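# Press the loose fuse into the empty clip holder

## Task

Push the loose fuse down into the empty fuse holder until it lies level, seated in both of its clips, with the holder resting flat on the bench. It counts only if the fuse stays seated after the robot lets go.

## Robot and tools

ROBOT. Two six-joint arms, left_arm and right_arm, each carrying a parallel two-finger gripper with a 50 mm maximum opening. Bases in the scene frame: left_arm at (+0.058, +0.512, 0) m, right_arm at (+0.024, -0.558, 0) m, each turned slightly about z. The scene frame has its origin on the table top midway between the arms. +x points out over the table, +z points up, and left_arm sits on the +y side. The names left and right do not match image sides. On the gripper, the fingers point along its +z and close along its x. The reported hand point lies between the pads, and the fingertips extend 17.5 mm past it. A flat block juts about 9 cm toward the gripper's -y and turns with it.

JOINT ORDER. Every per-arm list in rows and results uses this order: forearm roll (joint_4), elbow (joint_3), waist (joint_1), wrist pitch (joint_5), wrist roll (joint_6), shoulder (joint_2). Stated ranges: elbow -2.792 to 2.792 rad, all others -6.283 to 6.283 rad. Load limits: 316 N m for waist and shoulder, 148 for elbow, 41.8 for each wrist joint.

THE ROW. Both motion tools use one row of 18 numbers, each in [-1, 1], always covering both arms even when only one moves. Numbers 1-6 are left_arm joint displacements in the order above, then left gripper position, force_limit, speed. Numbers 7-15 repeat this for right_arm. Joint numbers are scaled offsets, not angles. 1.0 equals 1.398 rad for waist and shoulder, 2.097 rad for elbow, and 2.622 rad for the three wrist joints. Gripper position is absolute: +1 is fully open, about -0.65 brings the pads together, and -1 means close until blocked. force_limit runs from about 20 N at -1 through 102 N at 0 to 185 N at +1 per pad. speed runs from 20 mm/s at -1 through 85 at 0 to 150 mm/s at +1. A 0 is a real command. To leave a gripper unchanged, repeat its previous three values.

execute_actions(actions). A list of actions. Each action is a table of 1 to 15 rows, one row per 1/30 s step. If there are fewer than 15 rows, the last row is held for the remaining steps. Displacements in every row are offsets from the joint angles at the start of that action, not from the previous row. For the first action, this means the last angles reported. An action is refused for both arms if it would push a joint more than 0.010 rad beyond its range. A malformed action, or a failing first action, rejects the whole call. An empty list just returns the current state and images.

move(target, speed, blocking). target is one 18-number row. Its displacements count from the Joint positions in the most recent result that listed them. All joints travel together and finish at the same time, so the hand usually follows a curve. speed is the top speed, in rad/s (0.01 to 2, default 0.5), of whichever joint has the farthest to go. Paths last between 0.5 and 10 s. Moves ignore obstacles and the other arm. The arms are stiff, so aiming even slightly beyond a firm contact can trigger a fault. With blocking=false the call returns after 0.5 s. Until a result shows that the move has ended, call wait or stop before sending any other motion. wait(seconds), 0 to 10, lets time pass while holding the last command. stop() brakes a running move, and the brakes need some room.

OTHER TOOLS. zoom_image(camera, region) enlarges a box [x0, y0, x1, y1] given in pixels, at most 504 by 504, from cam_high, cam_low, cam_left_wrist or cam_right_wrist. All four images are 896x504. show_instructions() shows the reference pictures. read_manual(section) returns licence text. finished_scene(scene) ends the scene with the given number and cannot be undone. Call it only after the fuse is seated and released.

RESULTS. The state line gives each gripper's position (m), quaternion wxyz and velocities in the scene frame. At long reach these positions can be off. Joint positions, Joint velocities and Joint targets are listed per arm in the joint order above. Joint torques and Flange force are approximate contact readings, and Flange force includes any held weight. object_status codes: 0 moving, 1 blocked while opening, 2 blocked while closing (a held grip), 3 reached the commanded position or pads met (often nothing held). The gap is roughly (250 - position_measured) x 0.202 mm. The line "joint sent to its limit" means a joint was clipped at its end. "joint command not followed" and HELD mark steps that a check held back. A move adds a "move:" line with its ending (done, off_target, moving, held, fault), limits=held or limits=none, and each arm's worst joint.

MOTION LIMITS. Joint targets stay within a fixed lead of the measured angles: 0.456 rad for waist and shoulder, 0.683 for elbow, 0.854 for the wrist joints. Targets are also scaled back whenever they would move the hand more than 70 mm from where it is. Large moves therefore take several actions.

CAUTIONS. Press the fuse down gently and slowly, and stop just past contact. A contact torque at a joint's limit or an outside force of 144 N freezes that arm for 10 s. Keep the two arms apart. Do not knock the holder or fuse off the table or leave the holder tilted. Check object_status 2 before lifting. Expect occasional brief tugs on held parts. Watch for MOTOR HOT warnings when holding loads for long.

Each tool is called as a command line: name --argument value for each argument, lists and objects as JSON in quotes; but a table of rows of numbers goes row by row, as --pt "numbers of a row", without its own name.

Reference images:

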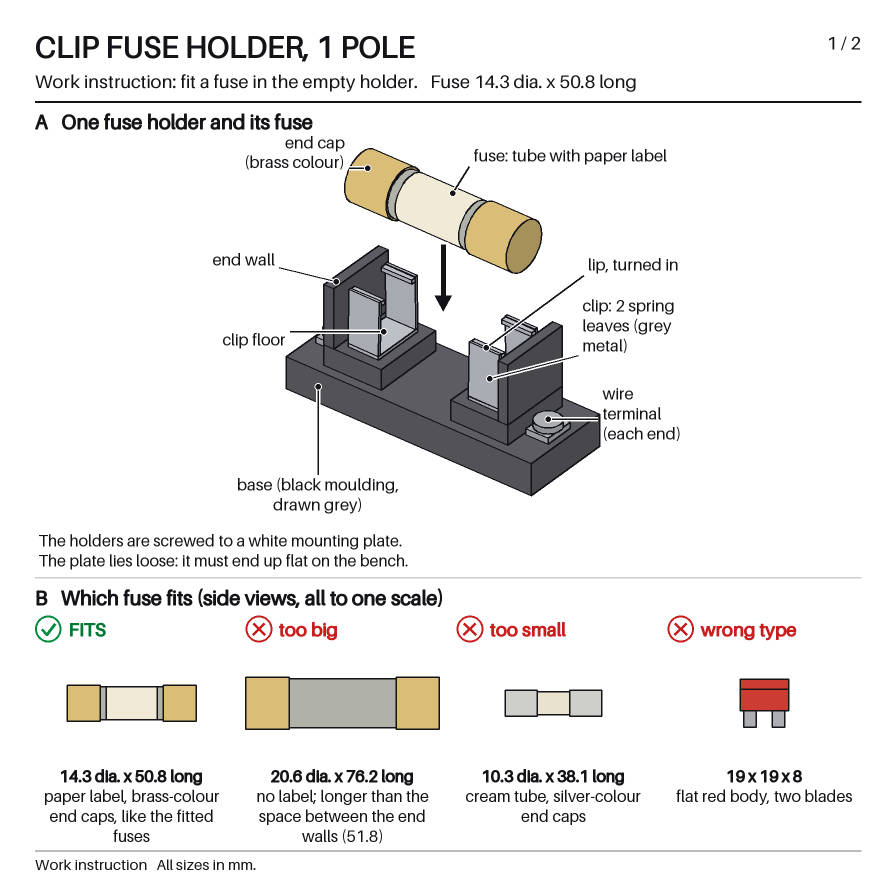

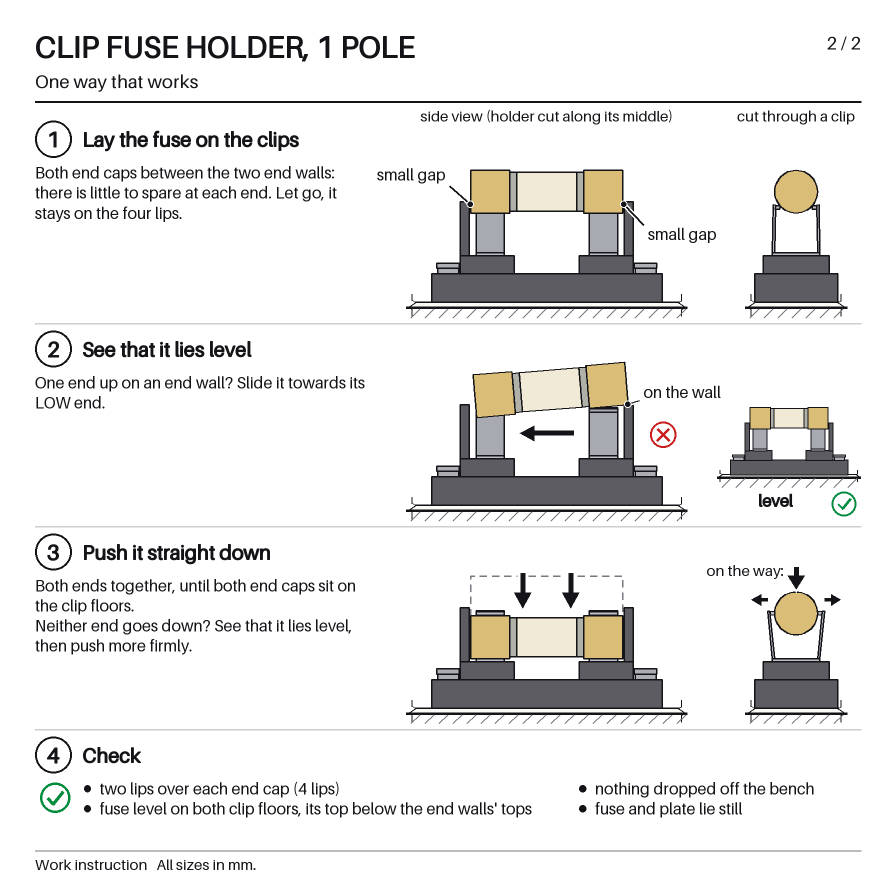

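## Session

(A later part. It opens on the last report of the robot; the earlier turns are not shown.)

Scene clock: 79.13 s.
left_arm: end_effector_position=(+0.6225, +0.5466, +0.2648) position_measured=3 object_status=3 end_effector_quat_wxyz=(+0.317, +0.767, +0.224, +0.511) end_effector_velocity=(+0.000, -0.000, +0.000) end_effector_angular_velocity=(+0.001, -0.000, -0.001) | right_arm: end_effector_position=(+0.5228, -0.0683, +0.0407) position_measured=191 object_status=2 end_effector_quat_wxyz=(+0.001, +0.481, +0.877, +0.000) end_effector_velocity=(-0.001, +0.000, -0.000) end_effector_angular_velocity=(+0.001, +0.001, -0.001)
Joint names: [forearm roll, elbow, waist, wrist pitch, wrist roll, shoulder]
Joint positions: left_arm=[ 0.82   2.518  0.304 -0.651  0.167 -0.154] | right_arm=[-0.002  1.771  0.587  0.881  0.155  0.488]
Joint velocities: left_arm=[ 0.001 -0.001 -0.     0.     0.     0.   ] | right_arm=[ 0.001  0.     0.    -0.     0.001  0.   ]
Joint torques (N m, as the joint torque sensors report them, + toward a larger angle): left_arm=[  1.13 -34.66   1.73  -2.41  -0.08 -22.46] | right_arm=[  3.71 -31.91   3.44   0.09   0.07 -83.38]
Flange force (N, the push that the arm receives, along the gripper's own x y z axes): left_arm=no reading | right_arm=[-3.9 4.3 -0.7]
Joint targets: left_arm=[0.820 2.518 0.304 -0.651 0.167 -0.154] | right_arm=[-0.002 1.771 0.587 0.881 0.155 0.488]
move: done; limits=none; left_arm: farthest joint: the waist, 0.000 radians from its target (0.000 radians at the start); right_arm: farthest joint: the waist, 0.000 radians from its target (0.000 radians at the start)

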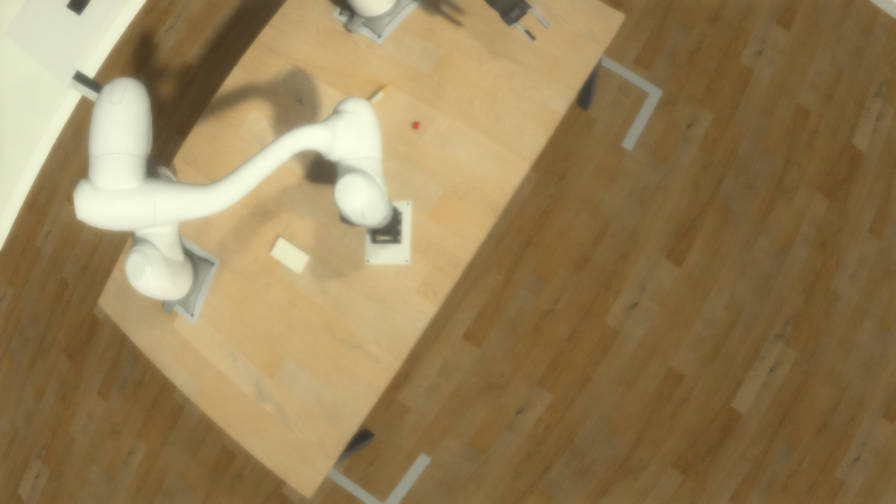

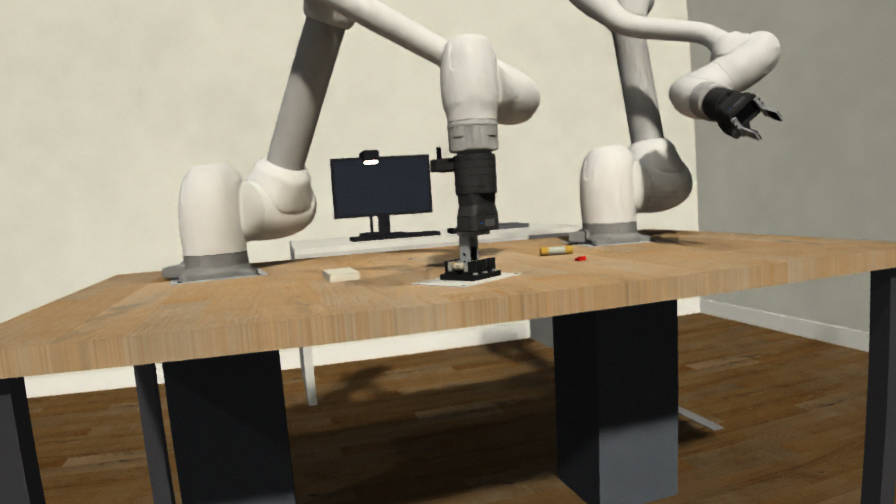

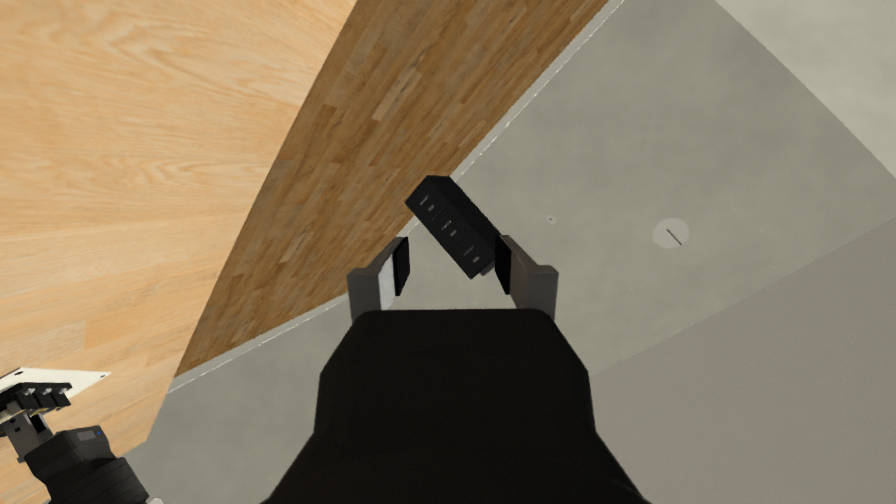

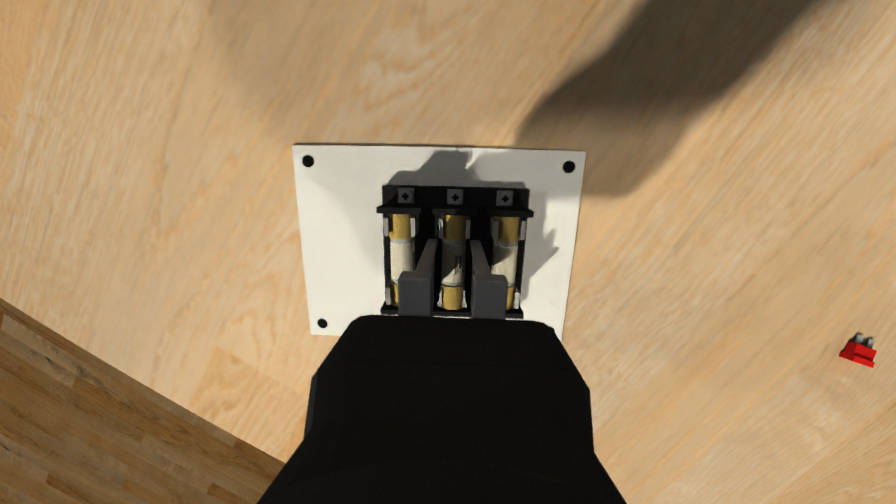

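move --target '[0,0,0,0,0,0,1,0,0, 0,0.0008,0,-0.0018,0,0.0022,-1,-0.6,-0.8]' --speed 0.01

Scene clock: 85.20 s.
left_arm: end_effector_position=(+0.6225, +0.5466, +0.2648) position_measured=3 object_status=3 end_effector_quat_wxyz=(+0.317, +0.767, +0.224, +0.511) end_effector_velocity=(-0.001, +0.000, -0.001) end_effector_angular_velocity=(-0.001, +0.002, +0.001) | right_arm: end_effector_position=(+0.5229, -0.0683, +0.0380) position_measured=191 object_status=2 end_effector_quat_wxyz=(+0.001, +0.481, +0.877, +0.000) end_effector_velocity=(+0.001, +0.001, +0.000) end_effector_angular_velocity=(+0.001, -0.002, -0.001)
Joint names: [forearm roll, elbow, waist, wrist pitch, wrist roll, shoulder]
Joint positions: left_arm=[ 0.82   2.518  0.304 -0.651  0.167 -0.154] | right_arm=[-0.002  1.773  0.587  0.877  0.155  0.491]
Joint velocities: left_arm=[ 0.     0.001  0.001 -0.001 -0.001  0.001] | right_arm=[-0.    -0.002 -0.    -0.001  0.     0.001]
Joint torques (N m, as the joint torque sensors report them, + toward a larger angle): left_arm=[  1.1  -35.14   0.6   -2.54  -0.29 -21.92] | right_arm=[  3.69  -9.93   0.63  -6.74   0.3  -29.76]
Flange force (N, the push that the arm receives, along the gripper's own x y z axes): left_arm=no reading | right_arm=[-3.8 -11.0 -81.1]
Joint targets: left_arm=[0.820 2.518 0.304 -0.651 0.167 -0.154] | right_arm=[-0.002 1.773 0.587 0.877 0.155 0.491]
move: done; limits=none; left_arm: farthest joint: the waist, 0.000 radians from its target (0.000 radians at the start); right_arm: farthest joint: the wrist pitch, 0.001 radians from its target (0.005 radians at the start)

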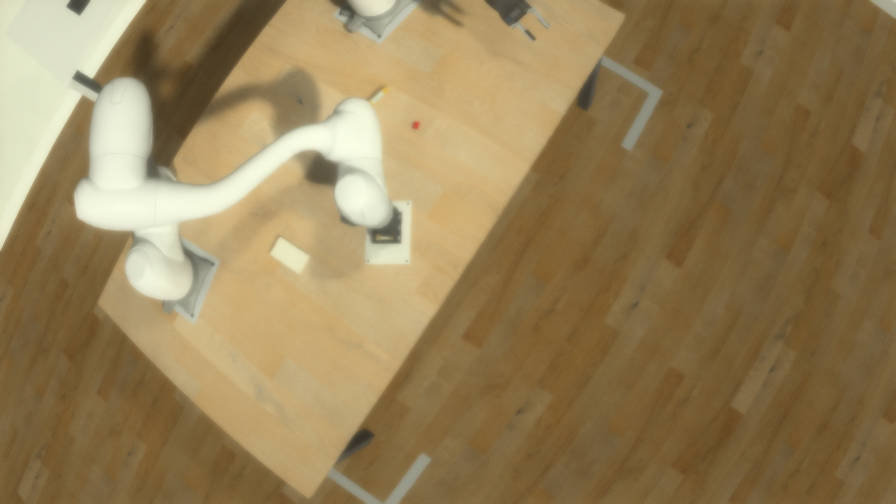

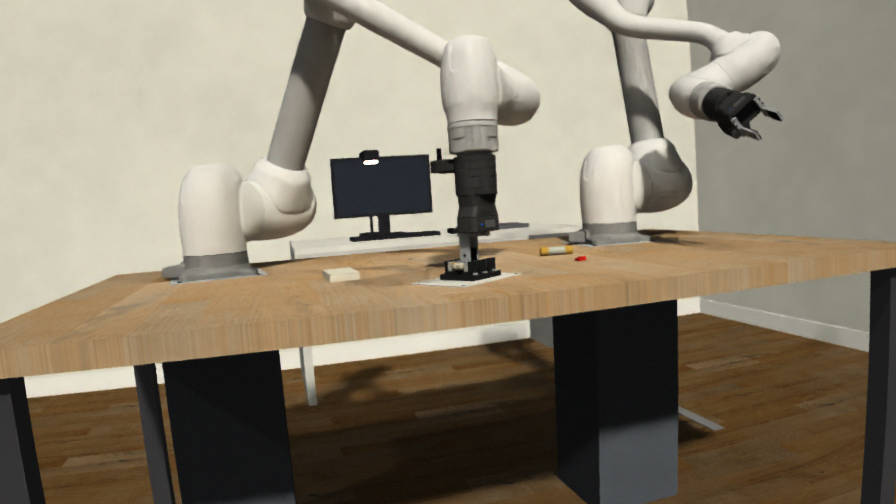

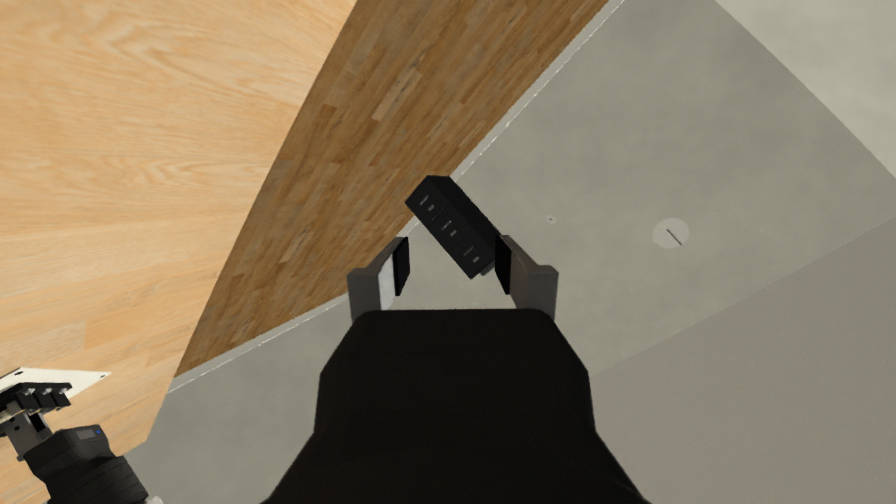

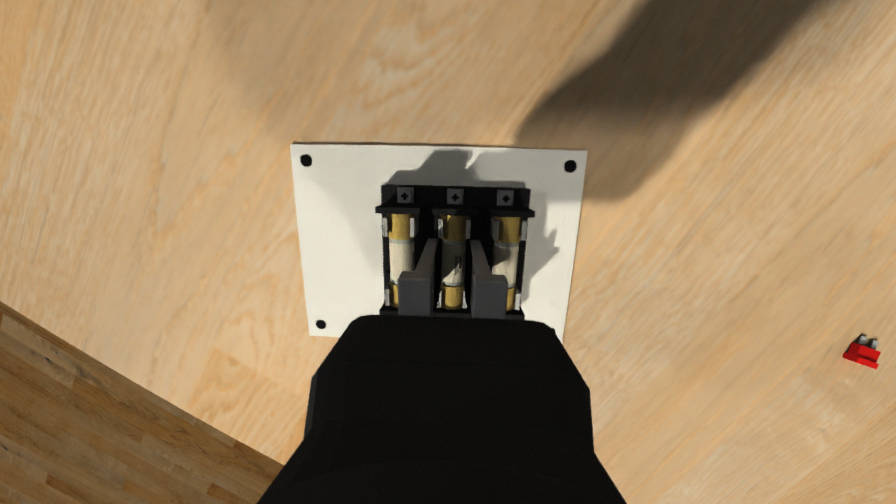

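Seated. Release and lift.

move --target '[0,0,0,0,0,0,1,0,0, 0,-0.0003,0,0.0006,0,-0.0007,-0.08,-0.6,-0.5]' --speed 0.01

move --target '[0,0,0,0,0,0,1,0,0, 0,-0.018,0,0.037,0,-0.043,-0.08,-0.6,-0.5]' --speed 0.15

zoom_image --camera "cam_right_wrist" --region '[380, 170, 530, 310]'

Scene clock: 88.07 s.
left_arm: end_effector_position=(+0.6225, +0.5466, +0.2648) position_measured=3 object_status=3 end_effector_quat_wxyz=(+0.317, +0.767, +0.224, +0.511) end_effector_velocity=(+0.000, +0.000, -0.000) end_effector_angular_velocity=(-0.001, +0.000, +0.001) | right_arm: end_effector_position=(+0.5229, -0.0682, +0.0390) position_measured=165 object_status=3 end_effector_quat_wxyz=(+0.001, +0.481, +0.877, +0.000) end_effector_velocity=(+0.001, +0.001, +0.000) end_effector_angular_velocity=(+0.001, -0.001, +0.001)
Joint names: [forearm roll, elbow, waist, wrist pitch, wrist roll, shoulder]
Joint positions: left_arm=[ 0.82   2.518  0.304 -0.651  0.167 -0.154] | right_arm=[-0.002  1.772  0.587  0.878  0.155  0.49 ]
Joint velocities: left_arm=[-0.001 -0.    -0.     0.    -0.001  0.   ] | right_arm=[-0.    -0.001  0.    -0.    -0.001 -0.   ]
Joint torques (N m, as the joint torque sensors report them, + toward a larger angle): left_arm=[  1.19 -35.38   2.03  -2.66  -0.44 -21.87] | right_arm=[  3.61 -31.27   3.29  -0.2   -0.09 -83.75]
Flange force (N, the push that the arm receives, along the gripper's own x y z axes): left_arm=no reading | right_arm=[-3.1 6.5 -1.7]
Joint targets: left_arm=[0.820 2.518 0.304 -0.651 0.167 -0.154] | right_arm=[-0.002 1.772 0.587 0.878 0.155 0.490]
move: done; limits=none; left_arm: farthest joint: the waist, 0.000 radians from its target (0.000 radians at the start); right_arm: farthest joint: the waist, 0.000 radians from its target (0.000 radians at the start)

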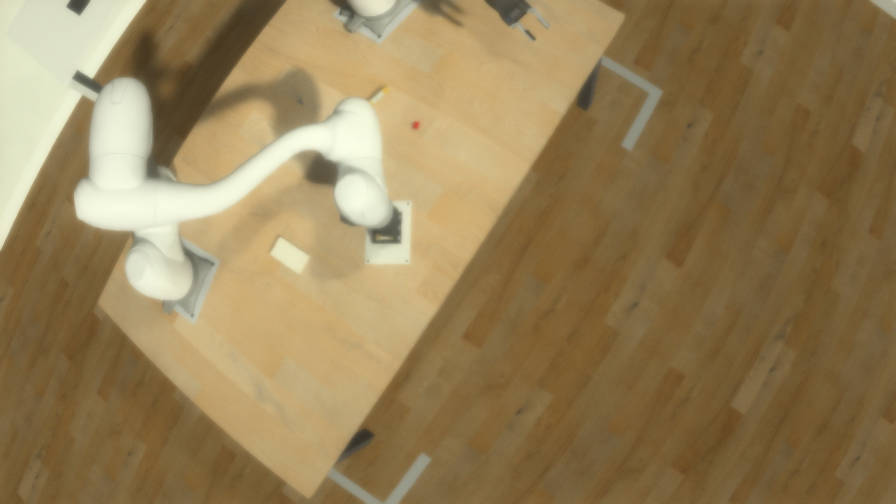

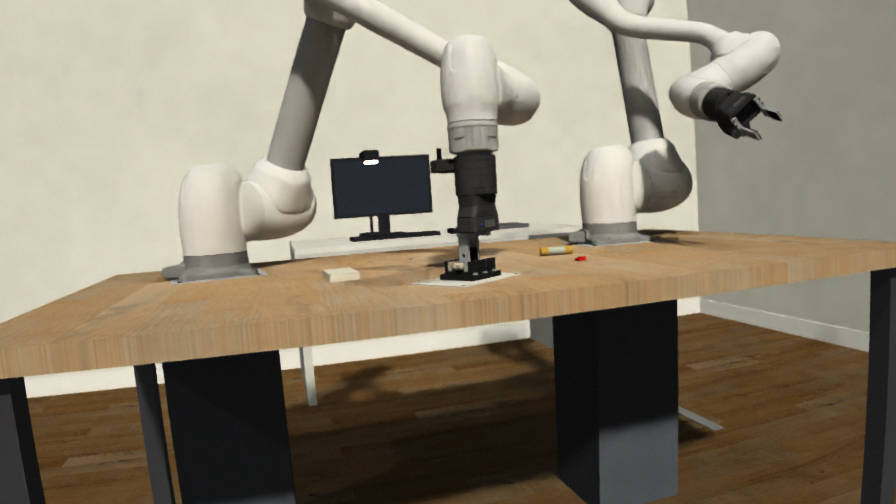

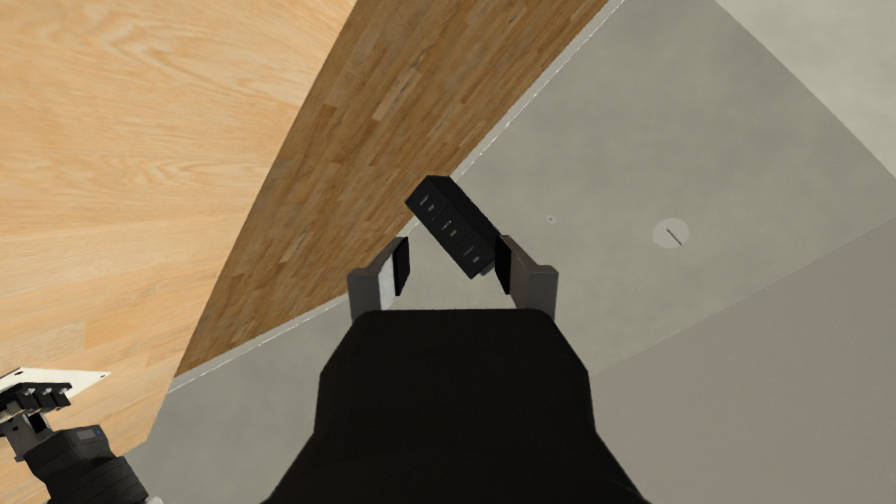

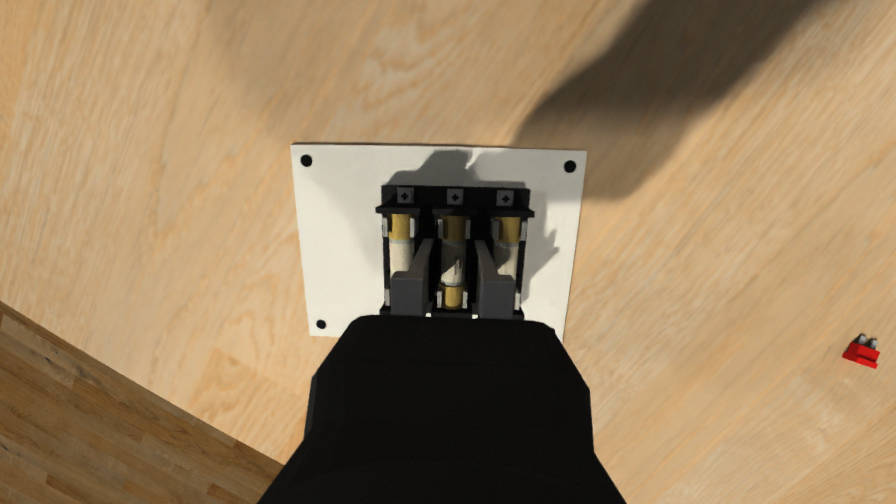

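Scene clock: 89.03 s.
left_arm: end_effector_position=(+0.6225, +0.5466, +0.2648) position_measured=3 object_status=3 end_effector_quat_wxyz=(+0.317, +0.767, +0.224, +0.511) end_effector_velocity=(-0.000, -0.000, -0.000) end_effector_angular_velocity=(-0.000, +0.000, +0.000) | right_arm: end_effector_position=(+0.5226, -0.0685, +0.0992) position_measured=165 object_status=3 end_effector_quat_wxyz=(+0.001, +0.481, +0.877, +0.001) end_effector_velocity=(+0.000, +0.000, +0.000) end_effector_angular_velocity=(+0.000, -0.000, +0.000)
Joint names: [forearm roll, elbow, waist, wrist pitch, wrist roll, shoulder]
Joint positions: left_arm=[ 0.82   2.518  0.304 -0.651  0.167 -0.154] | right_arm=[-0.002  1.734  0.587  0.975  0.155  0.43 ]
Joint velocities: left_arm=[-0.001  0.001 -0.     0.     0.    -0.   ] | right_arm=[ 0. -0. -0.  0. -0. -0.]
Joint torques (N m, as the joint torque sensors report them, + toward a larger angle): left_arm=[  1.13 -35.02   1.06  -2.63  -0.05 -22.02] | right_arm=[  3.72 -35.12   2.35   0.    -0.05 -80.45]
Flange force (N, the push that the arm receives, along the gripper's own x y z axes): left_arm=no reading | right_arm=[-2.6 3.1 -0.7]
Joint targets: left_arm=[0.820 2.518 0.304 -0.651 0.167 -0.154] | right_arm=[-0.002 1.734 0.587 0.975 0.155 0.430]
move: done; limits=none; left_arm: farthest joint: the waist, 0.000 radians from its target (0.000 radians at the start); right_arm: farthest joint: the waist, 0.000 radians from its target (0.000 radians at the start)

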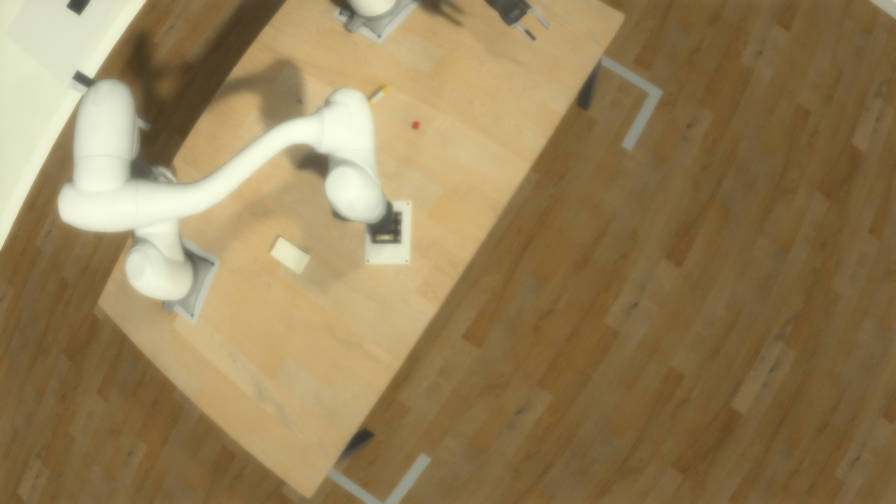

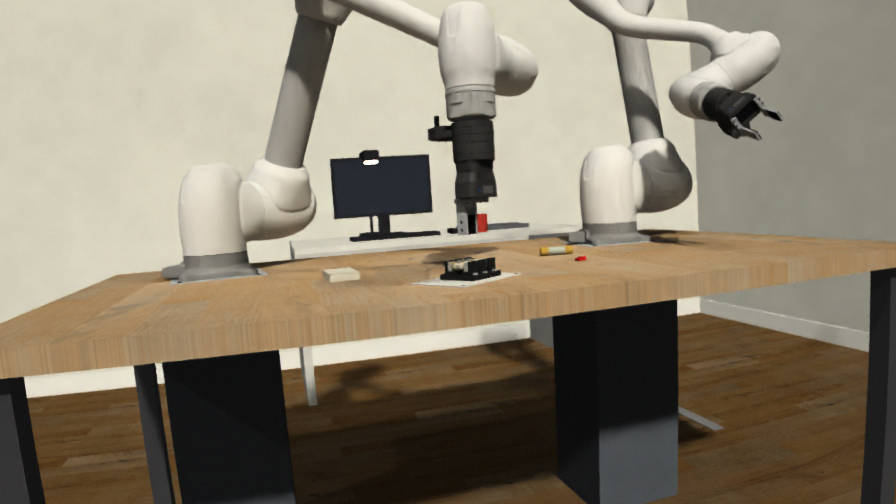

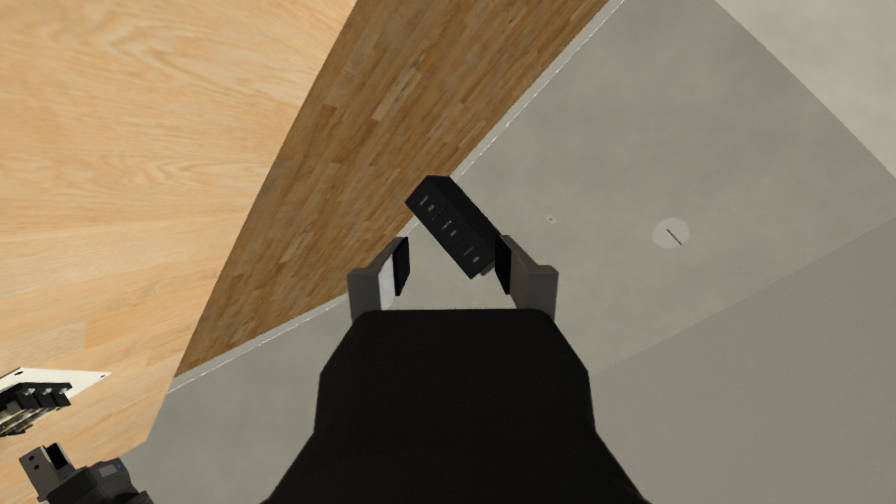

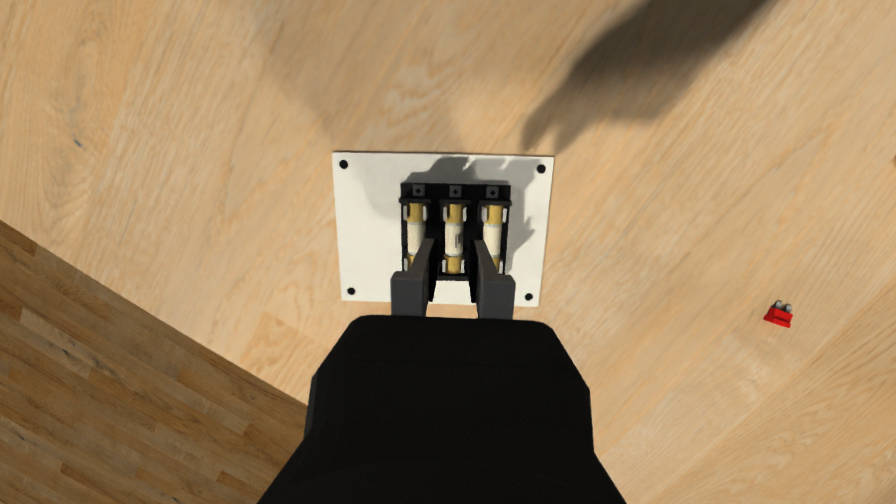

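Region (380, 170, 530, 310) of cam_right_wrist's 896x504 image, scaled by 3.360, with more detail than that image has; it fills the top 470 rows of this view, and the rest is white.

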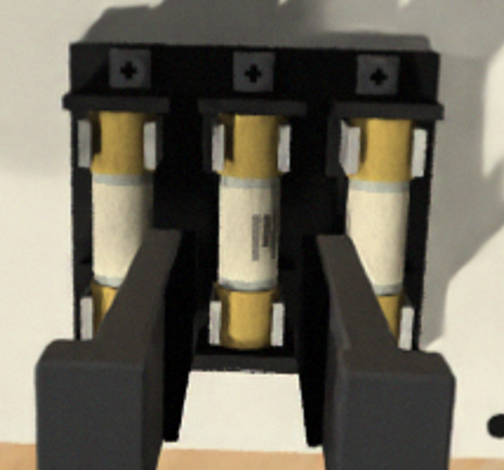

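finished_scene --scene 1

The scene is finished: the task was done.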